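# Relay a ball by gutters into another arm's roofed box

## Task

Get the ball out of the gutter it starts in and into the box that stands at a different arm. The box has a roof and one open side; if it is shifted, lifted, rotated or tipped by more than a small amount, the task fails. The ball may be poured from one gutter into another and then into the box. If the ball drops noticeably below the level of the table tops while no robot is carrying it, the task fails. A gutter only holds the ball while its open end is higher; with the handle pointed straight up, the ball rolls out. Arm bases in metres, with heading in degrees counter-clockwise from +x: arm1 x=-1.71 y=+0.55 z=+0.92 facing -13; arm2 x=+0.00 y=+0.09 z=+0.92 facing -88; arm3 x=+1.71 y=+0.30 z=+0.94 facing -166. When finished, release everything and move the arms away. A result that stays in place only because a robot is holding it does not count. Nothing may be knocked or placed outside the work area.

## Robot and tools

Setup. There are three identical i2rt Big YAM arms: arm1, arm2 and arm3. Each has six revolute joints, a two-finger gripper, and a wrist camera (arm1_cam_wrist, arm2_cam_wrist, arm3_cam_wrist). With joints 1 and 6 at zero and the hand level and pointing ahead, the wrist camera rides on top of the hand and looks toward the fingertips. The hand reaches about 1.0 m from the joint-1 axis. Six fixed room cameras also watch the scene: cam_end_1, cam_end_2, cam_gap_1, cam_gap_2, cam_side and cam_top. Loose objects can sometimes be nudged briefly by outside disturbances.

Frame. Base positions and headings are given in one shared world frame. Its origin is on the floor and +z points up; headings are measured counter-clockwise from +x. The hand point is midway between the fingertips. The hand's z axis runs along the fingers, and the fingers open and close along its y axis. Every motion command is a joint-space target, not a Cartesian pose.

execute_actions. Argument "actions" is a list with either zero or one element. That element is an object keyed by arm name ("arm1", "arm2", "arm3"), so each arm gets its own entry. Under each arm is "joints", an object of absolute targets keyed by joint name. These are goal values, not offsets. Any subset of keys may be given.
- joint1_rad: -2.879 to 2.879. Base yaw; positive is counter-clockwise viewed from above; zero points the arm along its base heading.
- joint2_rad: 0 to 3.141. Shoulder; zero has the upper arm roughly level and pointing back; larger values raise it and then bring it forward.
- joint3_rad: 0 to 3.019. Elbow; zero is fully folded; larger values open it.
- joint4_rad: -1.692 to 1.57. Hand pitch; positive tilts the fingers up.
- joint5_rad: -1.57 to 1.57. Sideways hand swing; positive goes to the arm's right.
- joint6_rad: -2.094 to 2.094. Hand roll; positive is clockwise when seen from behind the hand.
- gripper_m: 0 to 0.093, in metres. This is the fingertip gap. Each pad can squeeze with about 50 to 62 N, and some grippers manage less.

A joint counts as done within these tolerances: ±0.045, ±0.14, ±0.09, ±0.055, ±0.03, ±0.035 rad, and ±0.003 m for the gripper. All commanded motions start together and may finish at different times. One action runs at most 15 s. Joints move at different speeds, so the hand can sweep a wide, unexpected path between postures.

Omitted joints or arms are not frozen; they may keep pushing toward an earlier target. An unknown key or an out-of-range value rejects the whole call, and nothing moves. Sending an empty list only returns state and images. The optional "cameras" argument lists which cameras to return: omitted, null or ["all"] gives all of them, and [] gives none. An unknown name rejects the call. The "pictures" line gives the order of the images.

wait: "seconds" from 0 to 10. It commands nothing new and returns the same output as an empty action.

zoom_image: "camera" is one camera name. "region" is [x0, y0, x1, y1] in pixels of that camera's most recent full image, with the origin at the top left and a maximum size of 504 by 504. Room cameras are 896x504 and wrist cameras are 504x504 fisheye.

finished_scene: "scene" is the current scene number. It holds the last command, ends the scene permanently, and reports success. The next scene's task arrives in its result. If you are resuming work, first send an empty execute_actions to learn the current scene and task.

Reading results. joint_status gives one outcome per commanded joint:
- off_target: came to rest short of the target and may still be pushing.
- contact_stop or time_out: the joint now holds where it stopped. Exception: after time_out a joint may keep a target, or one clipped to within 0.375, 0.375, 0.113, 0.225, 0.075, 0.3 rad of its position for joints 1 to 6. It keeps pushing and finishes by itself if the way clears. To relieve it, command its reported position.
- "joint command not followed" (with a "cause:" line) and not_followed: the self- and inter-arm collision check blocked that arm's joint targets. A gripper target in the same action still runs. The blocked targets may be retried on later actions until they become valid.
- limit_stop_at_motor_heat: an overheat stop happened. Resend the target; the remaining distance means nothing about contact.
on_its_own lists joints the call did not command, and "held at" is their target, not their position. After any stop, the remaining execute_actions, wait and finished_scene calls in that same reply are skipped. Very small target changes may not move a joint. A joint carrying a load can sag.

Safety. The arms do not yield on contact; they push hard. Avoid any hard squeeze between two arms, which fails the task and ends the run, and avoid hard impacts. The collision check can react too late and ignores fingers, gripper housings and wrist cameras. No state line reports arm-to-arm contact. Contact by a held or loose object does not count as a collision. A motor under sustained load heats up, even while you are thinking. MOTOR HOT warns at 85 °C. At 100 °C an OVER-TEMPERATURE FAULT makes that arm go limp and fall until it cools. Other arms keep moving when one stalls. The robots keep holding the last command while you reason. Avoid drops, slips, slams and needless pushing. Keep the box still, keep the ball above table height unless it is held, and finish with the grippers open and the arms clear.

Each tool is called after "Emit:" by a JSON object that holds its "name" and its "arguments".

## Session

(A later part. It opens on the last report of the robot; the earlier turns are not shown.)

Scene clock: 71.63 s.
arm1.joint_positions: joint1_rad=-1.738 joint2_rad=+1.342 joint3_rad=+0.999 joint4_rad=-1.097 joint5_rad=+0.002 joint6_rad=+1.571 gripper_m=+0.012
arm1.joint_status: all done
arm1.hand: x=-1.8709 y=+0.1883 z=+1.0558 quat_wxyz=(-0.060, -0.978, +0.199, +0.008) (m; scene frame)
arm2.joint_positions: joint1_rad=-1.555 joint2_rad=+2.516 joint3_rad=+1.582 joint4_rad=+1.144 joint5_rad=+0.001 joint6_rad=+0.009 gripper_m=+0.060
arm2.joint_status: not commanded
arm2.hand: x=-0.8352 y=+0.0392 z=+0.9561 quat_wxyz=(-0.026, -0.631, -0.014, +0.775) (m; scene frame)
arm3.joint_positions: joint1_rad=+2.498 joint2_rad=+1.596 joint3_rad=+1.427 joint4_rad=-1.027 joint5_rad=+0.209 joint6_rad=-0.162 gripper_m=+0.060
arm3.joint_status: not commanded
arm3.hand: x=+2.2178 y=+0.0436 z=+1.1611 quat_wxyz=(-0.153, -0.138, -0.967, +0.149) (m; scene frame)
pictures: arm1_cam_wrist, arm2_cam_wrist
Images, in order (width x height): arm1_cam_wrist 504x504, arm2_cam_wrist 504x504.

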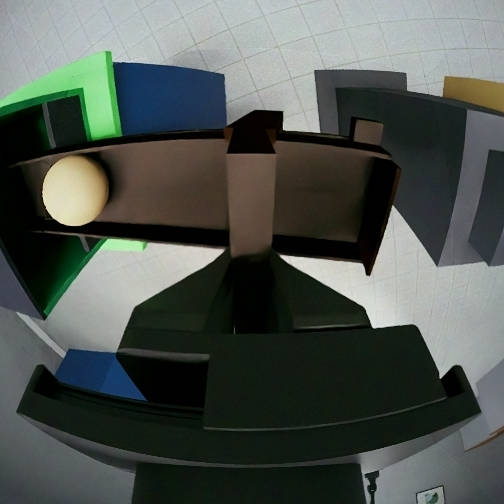

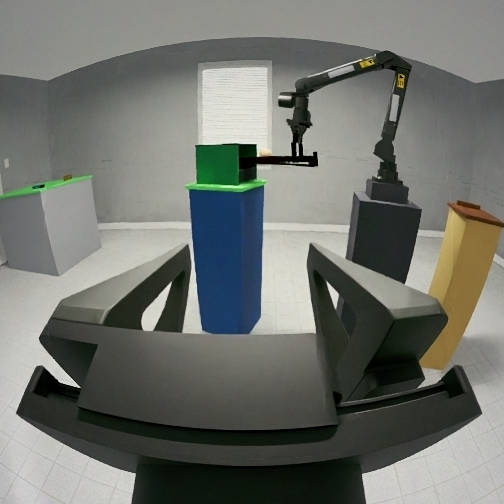

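Emit:
{"name": "wait", "arguments": {"seconds": 1.5}}

Emit:
{"name": "zoom_image", "arguments": {"camera": "arm2_cam_wrist", "region": [225, 135, 285, 195]}}

Scene clock: 73.17 s.
arm1.joint_positions: joint1_rad=-1.738 joint2_rad=+1.342 joint3_rad=+0.999 joint4_rad=-1.097 joint5_rad=+0.002 joint6_rad=+1.571 gripper_m=+0.012
arm1.joint_status: all done
arm1.hand: x=-1.8709 y=+0.1883 z=+1.0558 quat_wxyz=(-0.060, -0.978, +0.199, +0.008) (m; scene frame)
arm2.joint_positions: joint1_rad=-1.555 joint2_rad=+2.516 joint3_rad=+1.582 joint4_rad=+1.144 joint5_rad=+0.001 joint6_rad=+0.009 gripper_m=+0.060
arm2.joint_status: not commanded
arm2.hand: x=-0.8352 y=+0.0392 z=+0.9561 quat_wxyz=(-0.026, -0.631, -0.014, +0.775) (m; scene frame)
arm3.joint_positions: joint1_rad=+2.498 joint2_rad=+1.596 joint3_rad=+1.427 joint4_rad=-1.027 joint5_rad=+0.209 joint6_rad=-0.162 gripper_m=+0.060
arm3.joint_status: not commanded
arm3.hand: x=+2.2178 y=+0.0436 z=+1.1611 quat_wxyz=(-0.153, -0.138, -0.967, +0.149) (m; scene frame)
wait: 1.50 s; at rest by 0.23 s
pictures: arm1_cam_wrist, arm2_cam_wrist, arm3_cam_wrist, cam_end_1, cam_end_2, cam_gap_1, cam_gap_2, cam_side, cam_top
Images, in order (width x height): arm1_cam_wrist 504x504, arm2_cam_wrist 504x504, arm3_cam_wrist 504x504, cam_end_1 896x504, cam_end_2 896x504, cam_gap_1 896x504, cam_gap_2 896x504, cam_side 896x504, cam_top 896x504.

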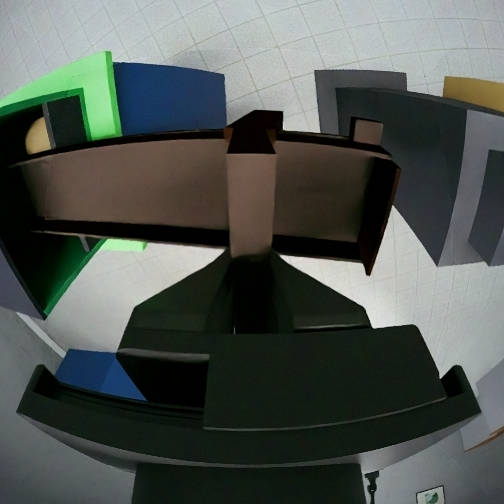

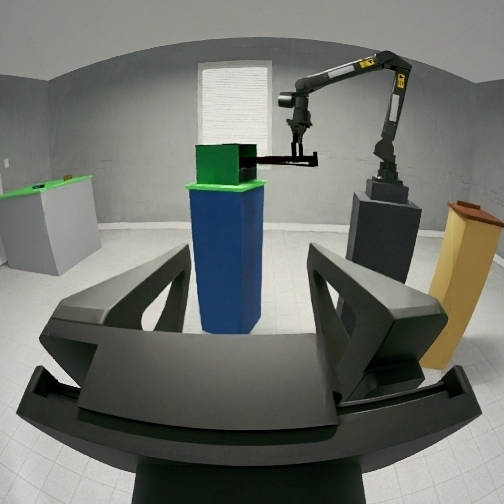

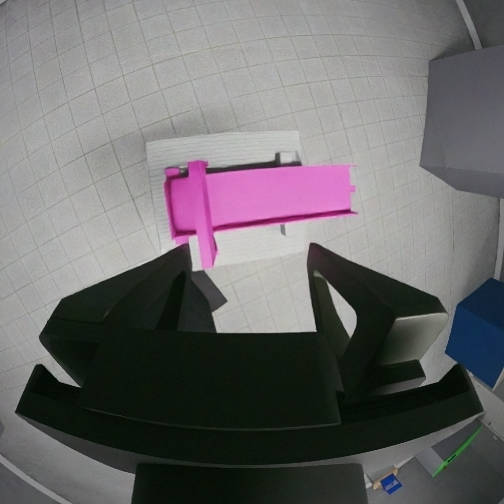

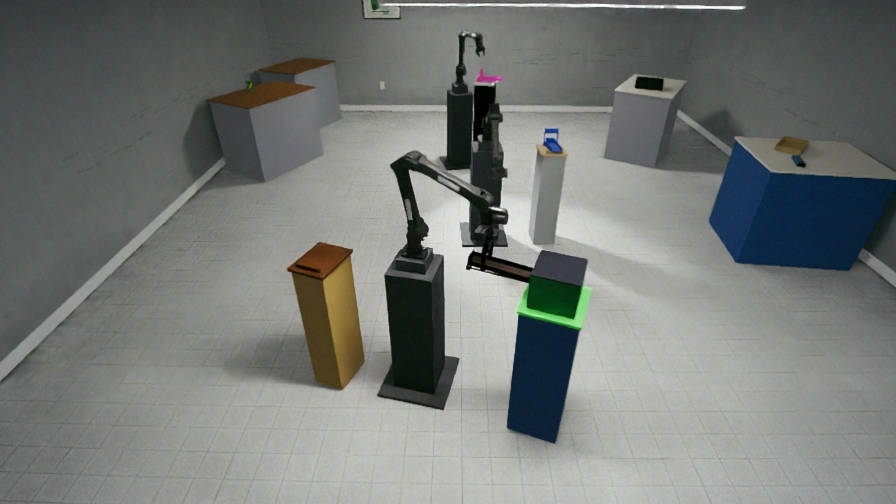

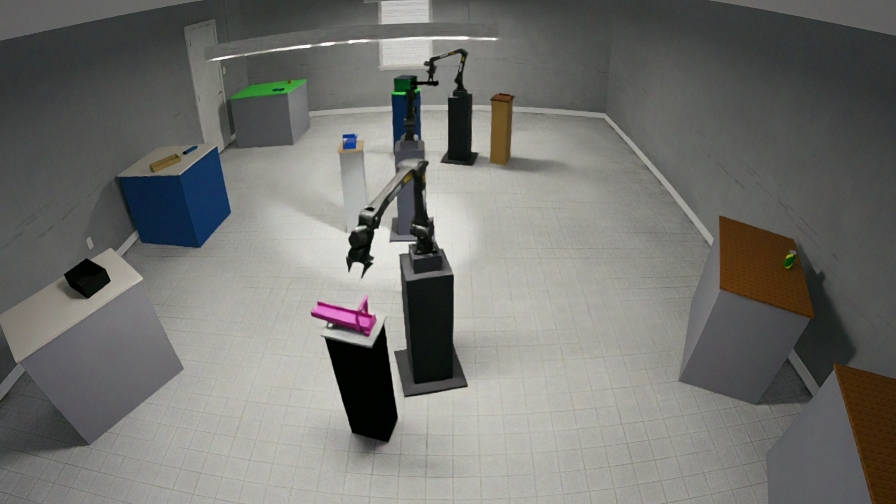

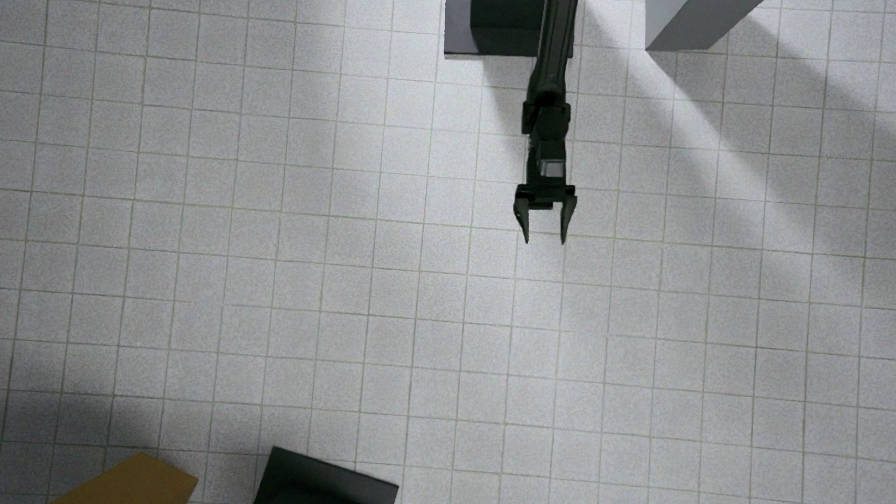

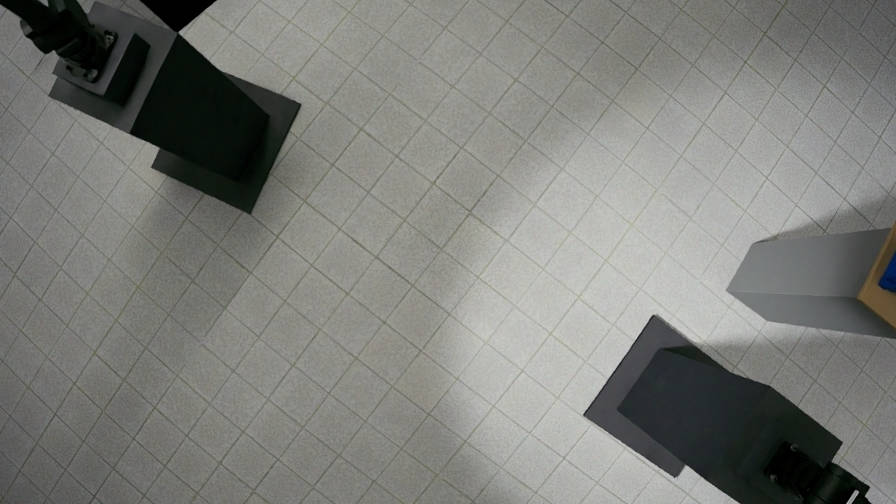

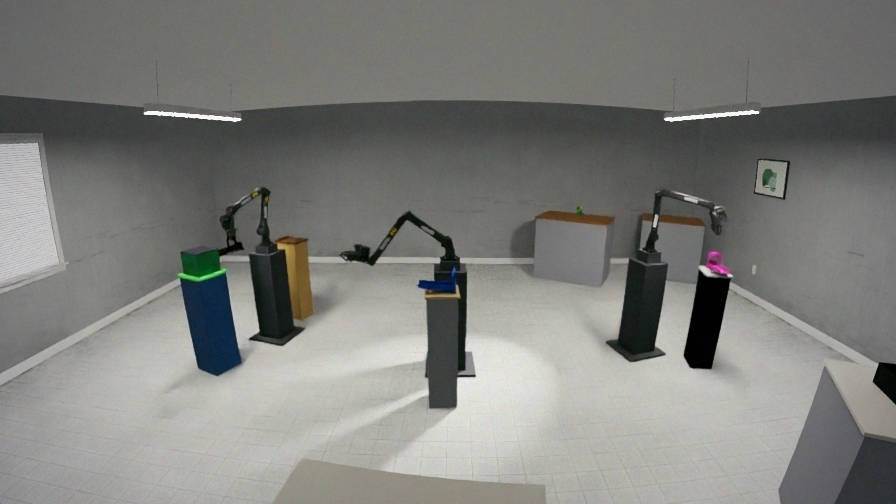

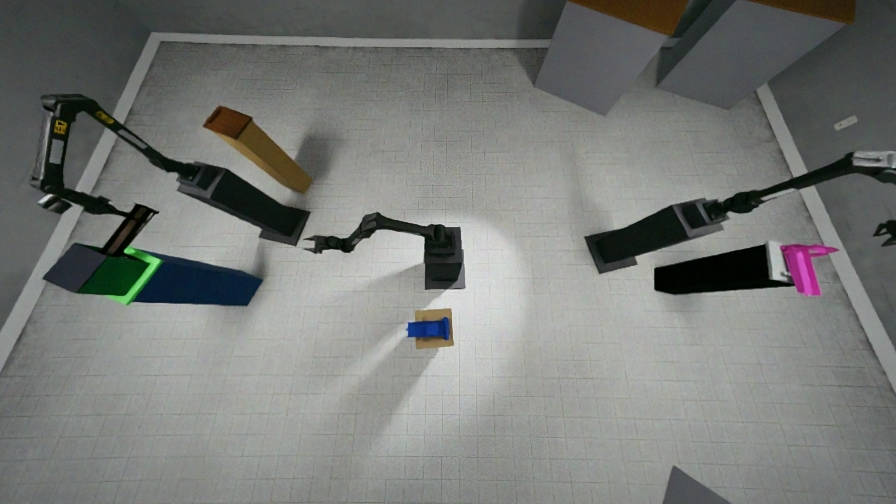

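Region (225, 135, 285, 195) of arm2_cam_wrist's 504x504 image, scaled by 8.400, with more detail than that image has.

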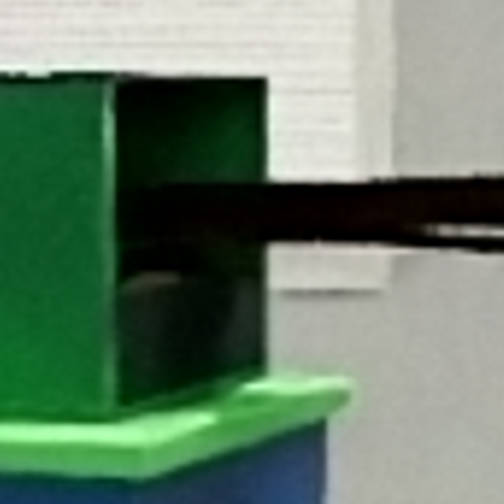

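Emit:
{"name": "execute_actions", "arguments": {"actions": [{"arm1":{"joints":{"joint2_rad":1.27,"joint3_rad":0.96}}}], "cameras": ["arm1_cam_wrist","arm2_cam_wrist"]}}

Emit:
{"name": "zoom_image", "arguments": {"camera": "arm2_cam_wrist", "region": [225, 135, 285, 195]}}

Scene clock: 74.20 s.
arm1.joint_positions: joint1_rad=-1.738 joint2_rad=+1.271 joint3_rad=+0.968 joint4_rad=-1.098 joint5_rad=+0.002 joint6_rad=+1.571 gripper_m=+0.012
arm1.joint_status: all done
arm1.hand: x=-1.8660 y=+0.2001 z=+1.0693 quat_wxyz=(-0.079, -0.977, +0.199, +0.012) (m; scene frame)
arm2.joint_positions: joint1_rad=-1.555 joint2_rad=+2.516 joint3_rad=+1.582 joint4_rad=+1.144 joint5_rad=+0.001 joint6_rad=+0.009 gripper_m=+0.060
arm2.joint_status: not commanded
arm2.hand: x=-0.8352 y=+0.0392 z=+0.9561 quat_wxyz=(-0.026, -0.631, -0.014, +0.775) (m; scene frame)
arm3.joint_positions: joint1_rad=+2.498 joint2_rad=+1.596 joint3_rad=+1.427 joint4_rad=-1.027 joint5_rad=+0.209 joint6_rad=-0.162 gripper_m=+0.060
arm3.joint_status: not commanded
arm3.hand: x=+2.2178 y=+0.0436 z=+1.1611 quat_wxyz=(-0.153, -0.138, -0.967, +0.149) (m; scene frame)
pictures: arm1_cam_wrist, arm2_cam_wrist
Images, in order (width x height): arm1_cam_wrist 504x504, arm2_cam_wrist 504x504.

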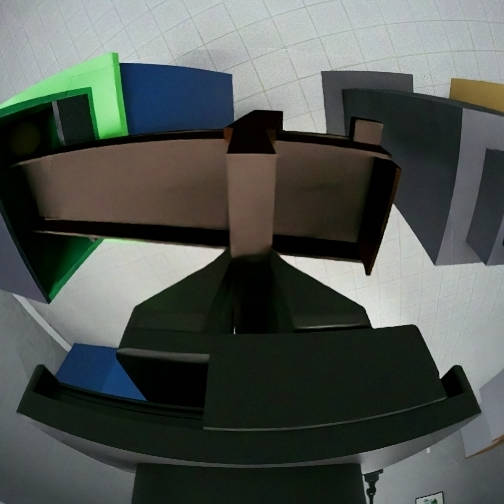

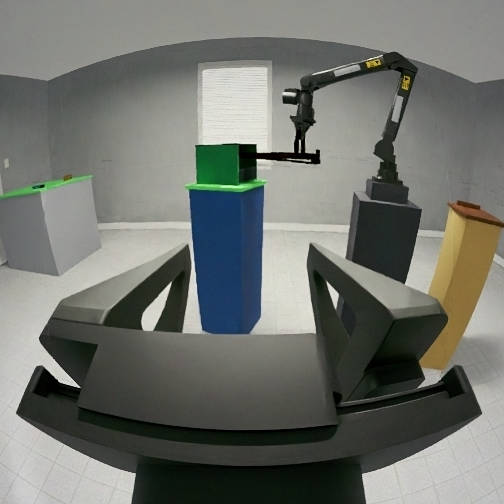

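Region (225, 135, 285, 195) of arm2_cam_wrist's 504x504 image, scaled by 8.400, with more detail than that image has.

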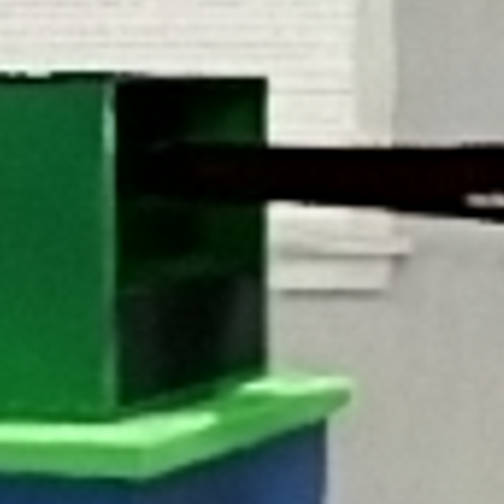

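Emit:
{"name": "execute_actions", "arguments": {"actions": [{"arm1":{"joints":{"joint2_rad":1.11,"joint3_rad":0.83,"joint4_rad":-1.17}},"arm2":{"joints":{"joint2_rad":1.9,"joint3_rad":1.3,"joint4_rad":0.9}}}], "cameras": ["arm1_cam_wrist","cam_end_1"]}}

Emit:
{"name": "zoom_image", "arguments": {"camera": "cam_end_1", "region": [440, 225, 600, 335]}}

Scene clock: 75.87 s.
arm1.joint_positions: joint1_rad=-1.738 joint2_rad=+1.111 joint3_rad=+0.829 joint4_rad=-1.169 joint5_rad=+0.002 joint6_rad=+1.571 gripper_m=+0.012
arm1.joint_status: all done
arm1.hand: x=-1.8386 y=+0.2646 z=+1.0639 quat_wxyz=(-0.055, -0.978, +0.199, +0.007) (m; scene frame)
arm2.joint_positions: joint1_rad=-1.555 joint2_rad=+1.878 joint3_rad=+1.301 joint4_rad=+0.905 joint5_rad=+0.001 joint6_rad=+0.009 gripper_m=+0.060
arm2.joint_status: all done
arm2.hand: x=-0.7552 y=+0.0449 z=+1.2569 quat_wxyz=(-0.028, -0.585, -0.012, +0.811) (m; scene frame)
arm3.joint_positions: joint1_rad=+2.498 joint2_rad=+1.596 joint3_rad=+1.427 joint4_rad=-1.027 joint5_rad=+0.209 joint6_rad=-0.162 gripper_m=+0.060
arm3.joint_status: not commanded
arm3.hand: x=+2.2178 y=+0.0436 z=+1.1611 quat_wxyz=(-0.153, -0.138, -0.967, +0.149) (m; scene frame)
pictures: arm1_cam_wrist, cam_end_1
Images, in order (width x height): arm1_cam_wrist 504x504, cam_end_1 896x504.

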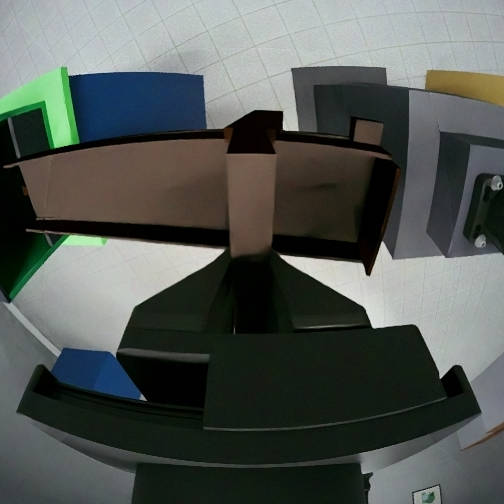

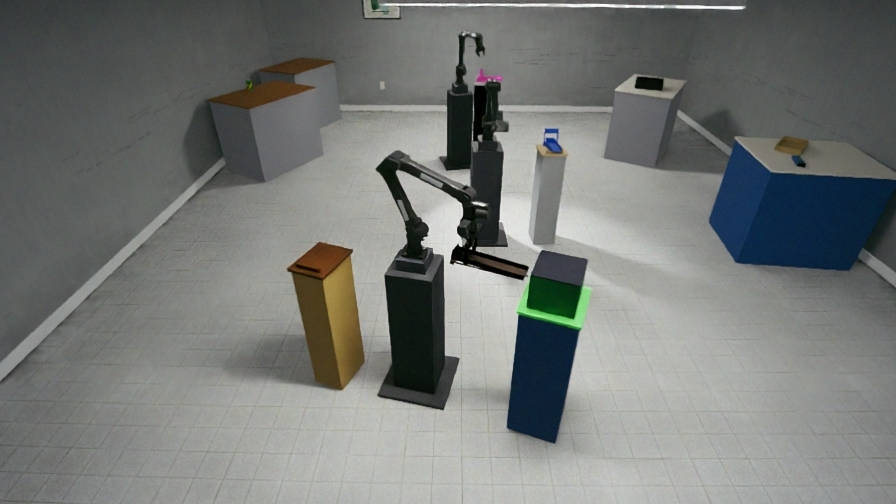

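Region (440, 225, 600, 335) of cam_end_1's 896x504 image, scaled by 3.150, with more detail than that image has; it fills the top 346 rows of this view, and the rest is white.

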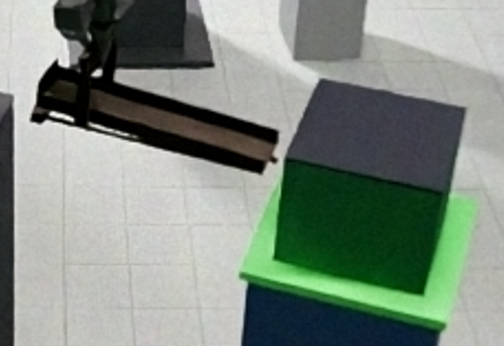

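Emit:
{"name": "execute_actions", "arguments": {"actions": [{"arm1":{"joints":{"joint1_rad":-1.2,"joint6_rad":0.9,"joint3_rad":0.88}},"arm2":{"joints":{"joint2_rad":1.5,"joint4_rad":0.5}}}], "cameras": []}}

Emit:
{"name": "execute_actions", "arguments": {"actions": [{"arm1":{"joints":{"joint1_rad":1.57,"joint2_rad":1.67,"joint3_rad":1.42,"joint4_rad":-1.25,"joint5_rad":-0.2,"joint6_rad":0.155}}}], "cameras": ["arm1_cam_wrist","cam_end_1"]}}

Scene clock: 77.77 s.
arm1.joint_positions: joint1_rad=-1.206 joint2_rad=+1.111 joint3_rad=+0.829 joint4_rad=-1.169 joint5_rad=-0.001 joint6_rad=+0.915 gripper_m=+0.012
arm1.joint_status: all done
arm1.hand: x=-1.6763 y=+0.2424 z=+1.0658 quat_wxyz=(-0.058, -0.922, -0.383, +0.008) (m; scene frame)
arm2.joint_positions: joint1_rad=-1.555 joint2_rad=+1.487 joint3_rad=+1.288 joint4_rad=+0.505 joint5_rad=+0.001 joint6_rad=+0.009 gripper_m=+0.060
arm2.joint_status: all done
arm2.hand: x=-0.6692 y=+0.0504 z=+1.4281 quat_wxyz=(-0.027, -0.593, -0.013, +0.804) (m; scene frame)
arm3.joint_positions: joint1_rad=+2.498 joint2_rad=+1.596 joint3_rad=+1.427 joint4_rad=-1.027 joint5_rad=+0.209 joint6_rad=-0.162 gripper_m=+0.060
arm3.joint_status: not commanded
arm3.hand: x=+2.2178 y=+0.0436 z=+1.1611 quat_wxyz=(-0.153, -0.138, -0.967, +0.149) (m; scene frame)
pictures: none
No camera images: the call's "cameras" was empty. Leave "cameras" out to get every camera's image.

Scene clock: 80.23 s.
arm1.joint_positions: joint1_rad=+1.575 joint2_rad=+1.688 joint3_rad=+1.371 joint4_rad=-1.243 joint5_rad=-0.197 joint6_rad=+0.168 gripper_m=+0.012
arm1.joint_status: all done
arm1.hand: x=-1.6356 y=+1.0443 z=+1.0581 quat_wxyz=(+0.057, +0.552, -0.828, -0.074) (m; scene frame)
arm2.joint_positions: joint1_rad=-1.555 joint2_rad=+1.487 joint3_rad=+1.288 joint4_rad=+0.505 joint5_rad=+0.001 joint6_rad=+0.009 gripper_m=+0.060
arm2.joint_status: not commanded
arm2.hand: x=-0.6692 y=+0.0504 z=+1.4281 quat_wxyz=(-0.027, -0.593, -0.013, +0.804) (m; scene frame)
arm3.joint_positions: joint1_rad=+2.498 joint2_rad=+1.596 joint3_rad=+1.427 joint4_rad=-1.027 joint5_rad=+0.209 joint6_rad=-0.162 gripper_m=+0.060
arm3.joint_status: not commanded
arm3.hand: x=+2.2178 y=+0.0436 z=+1.1611 quat_wxyz=(-0.153, -0.138, -0.967, +0.149) (m; scene frame)
pictures: arm1_cam_wrist, cam_end_1
Images, in order (width x height): arm1_cam_wrist 504x504, cam_end_1 896x504.

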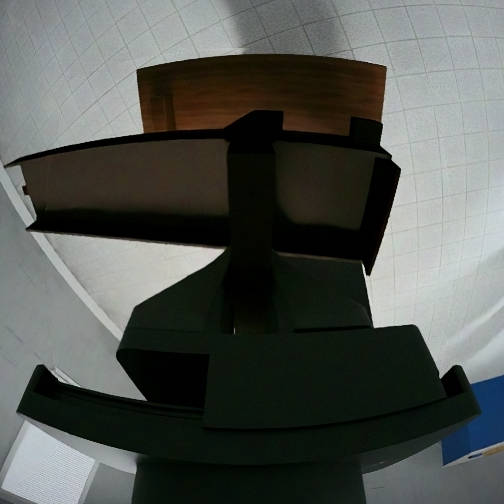

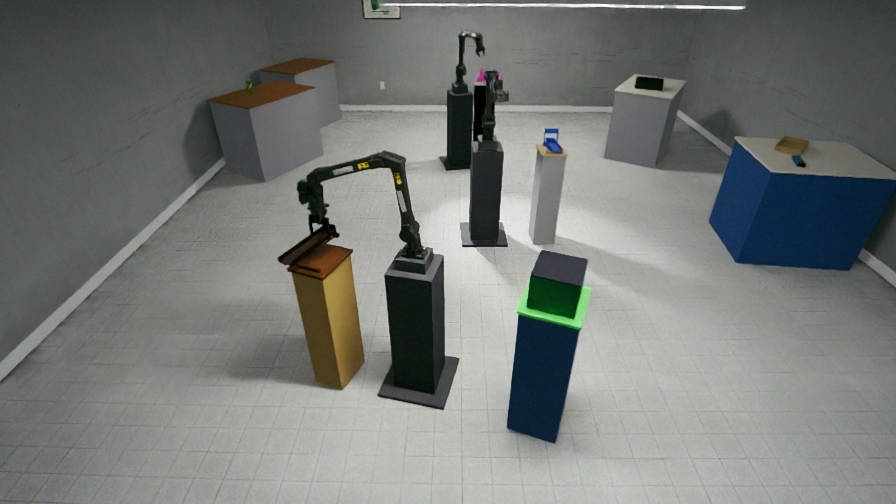

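Emit:
{"name": "execute_actions", "arguments": {"actions": [{"arm1":{"joints":{"joint2_rad":1.755,"joint3_rad":1.25,"joint4_rad":-1.015,"joint5_rad":-0.23}}}], "cameras": ["arm1_cam_wrist","cam_end_1"]}}

Emit:
{"name": "zoom_image", "arguments": {"camera": "cam_end_1", "region": [260, 190, 380, 290]}}

Scene clock: 81.30 s.
arm1.joint_positions: joint1_rad=+1.575 joint2_rad=+1.768 joint3_rad=+1.245 joint4_rad=-1.028 joint5_rad=-0.224 joint6_rad=+0.167 gripper_m=+0.012
arm1.joint_status: all done
arm1.hand: x=-1.6393 y=+1.0450 z=+0.9773 quat_wxyz=(+0.063, +0.552, -0.827, -0.087) (m; scene frame)
arm2.joint_positions: joint1_rad=-1.555 joint2_rad=+1.487 joint3_rad=+1.288 joint4_rad=+0.505 joint5_rad=+0.001 joint6_rad=+0.009 gripper_m=+0.060
arm2.joint_status: not commanded
arm2.hand: x=-0.6692 y=+0.0504 z=+1.4281 quat_wxyz=(-0.027, -0.593, -0.013, +0.804) (m; scene frame)
arm3.joint_positions: joint1_rad=+2.498 joint2_rad=+1.596 joint3_rad=+1.427 joint4_rad=-1.027 joint5_rad=+0.209 joint6_rad=-0.162 gripper_m=+0.060
arm3.joint_status: not commanded
arm3.hand: x=+2.2178 y=+0.0436 z=+1.1611 quat_wxyz=(-0.153, -0.138, -0.967, +0.149) (m; scene frame)
pictures: arm1_cam_wrist, cam_end_1
Images, in order (width x height): arm1_cam_wrist 504x504, cam_end_1 896x504.

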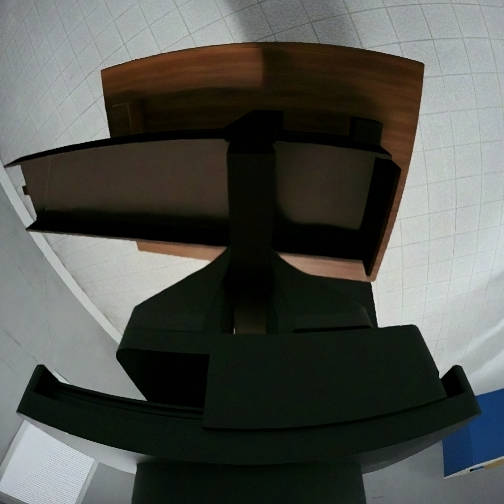

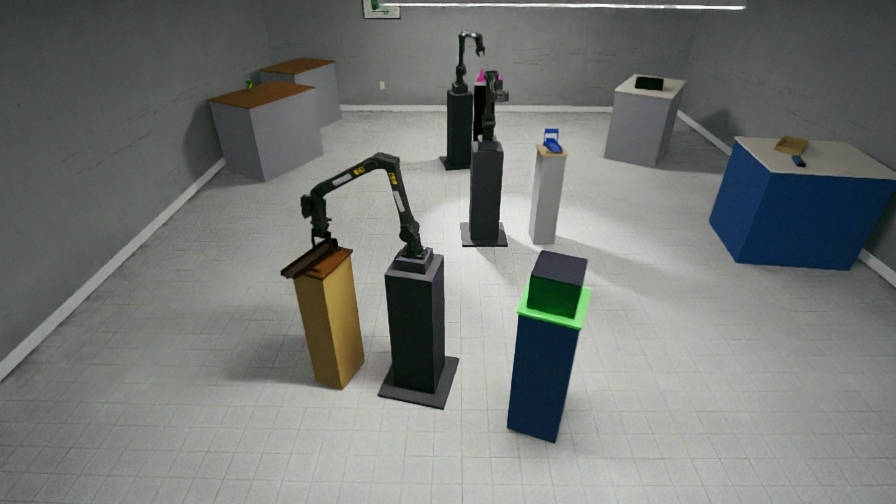

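Region (260, 190, 380, 290) of cam_end_1's 896x504 image, scaled by 4.200, with more detail than that image has.

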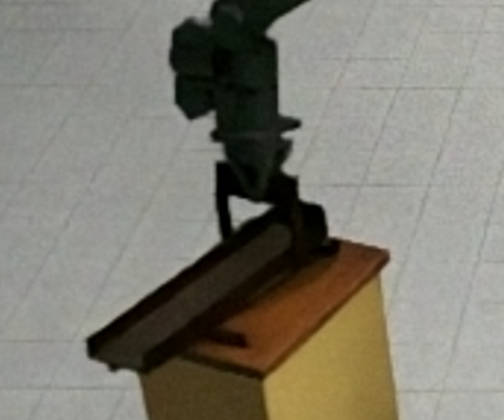

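Emit:
{"name": "execute_actions", "arguments": {"actions": [{"arm1":{"joints":{"gripper_m":0.06}}}], "cameras": ["arm1_cam_wrist"]}}

Emit:
{"name": "execute_actions", "arguments": {"actions": [{"arm1":{"joints":{"joint2_rad":1.4}}}], "cameras": ["arm1_cam_wrist","cam_end_1","cam_end_2","cam_side"]}}

Scene clock: 82.00 s.
arm1.joint_positions: joint1_rad=+1.575 joint2_rad=+1.758 joint3_rad=+1.245 joint4_rad=-1.028 joint5_rad=-0.228 joint6_rad=+0.167 gripper_m=+0.060
arm1.joint_status: all done
arm1.hand: x=-1.6397 y=+1.0459 z=+0.9823 quat_wxyz=(+0.060, +0.553, -0.826, -0.092) (m; scene frame)
arm2.joint_positions: joint1_rad=-1.555 joint2_rad=+1.487 joint3_rad=+1.288 joint4_rad=+0.505 joint5_rad=+0.001 joint6_rad=+0.009 gripper_m=+0.060
arm2.joint_status: not commanded
arm2.hand: x=-0.6692 y=+0.0504 z=+1.4281 quat_wxyz=(-0.027, -0.593, -0.013, +0.804) (m; scene frame)
arm3.joint_positions: joint1_rad=+2.498 joint2_rad=+1.596 joint3_rad=+1.427 joint4_rad=-1.027 joint5_rad=+0.209 joint6_rad=-0.162 gripper_m=+0.060
arm3.joint_status: not commanded
arm3.hand: x=+2.2178 y=+0.0436 z=+1.1611 quat_wxyz=(-0.153, -0.138, -0.967, +0.149) (m; scene frame)
pictures: arm1_cam_wrist
Images, in order (width x height): arm1_cam_wrist 504x504.

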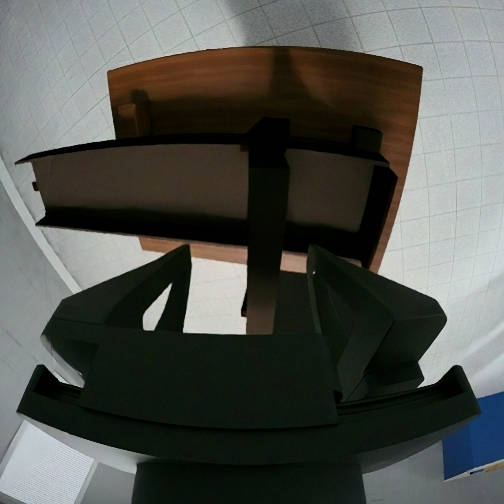

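Scene clock: 83.30 s.
arm1.joint_positions: joint1_rad=+1.575 joint2_rad=+1.389 joint3_rad=+1.245 joint4_rad=-1.027 joint5_rad=-0.228 joint6_rad=+0.167 gripper_m=+0.060
arm1.joint_status: all done
arm1.hand: x=-1.6437 y=+1.0381 z=+1.1590 quat_wxyz=(-0.074, +0.560, -0.797, -0.215) (m; scene frame)
arm2.joint_positions: joint1_rad=-1.555 joint2_rad=+1.487 joint3_rad=+1.288 joint4_rad=+0.505 joint5_rad=+0.001 joint6_rad=+0.009 gripper_m=+0.060
arm2.joint_status: not commanded
arm2.hand: x=-0.6692 y=+0.0504 z=+1.4281 quat_wxyz=(-0.027, -0.593, -0.013, +0.804) (m; scene frame)
arm3.joint_positions: joint1_rad=+2.498 joint2_rad=+1.596 joint3_rad=+1.427 joint4_rad=-1.027 joint5_rad=+0.209 joint6_rad=-0.162 gripper_m=+0.060
arm3.joint_status: not commanded
arm3.hand: x=+2.2178 y=+0.0436 z=+1.1611 quat_wxyz=(-0.153, -0.138, -0.967, +0.149) (m; scene frame)
pictures: arm1_cam_wrist, cam_end_1, cam_end_2, cam_side
Images, in order (width x height): arm1_cam_wrist 504x504, cam_end_1 896x504, cam_end_2 896x504, cam_side 896x504.

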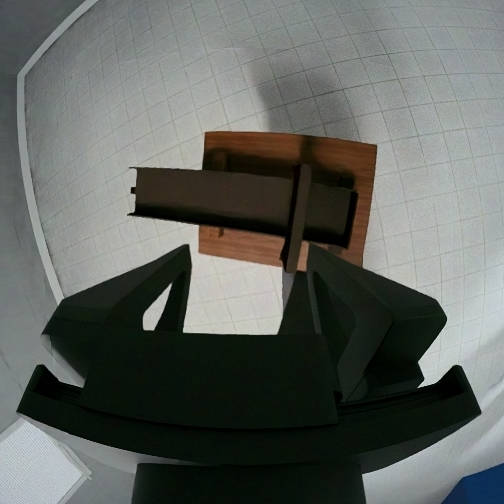

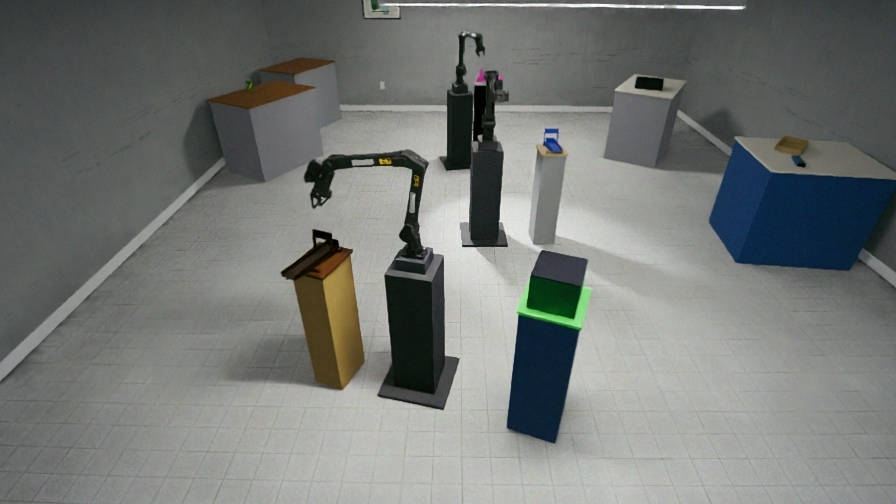

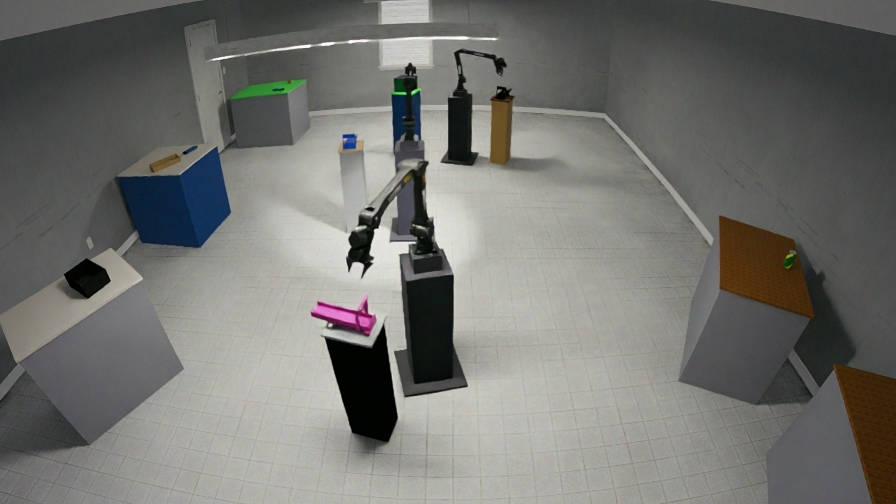

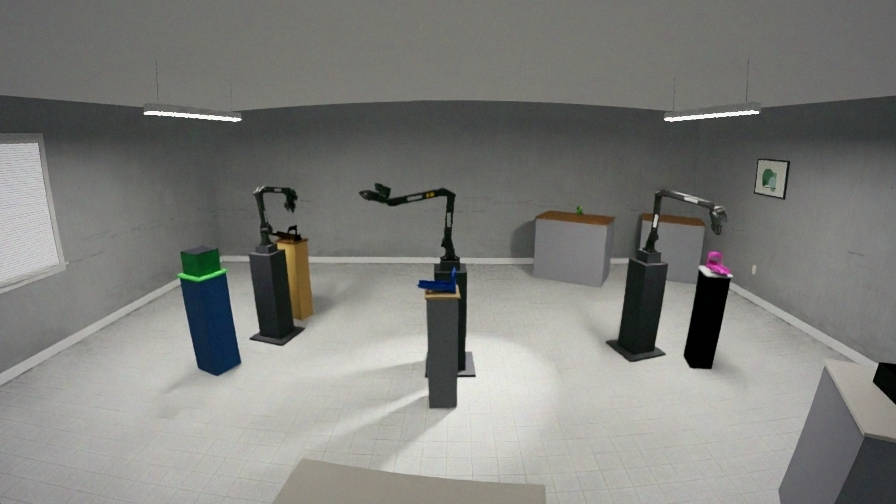

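Emit:
{"name": "finished_scene", "arguments": {"scene": 1}}

The scene is finished: the task was done.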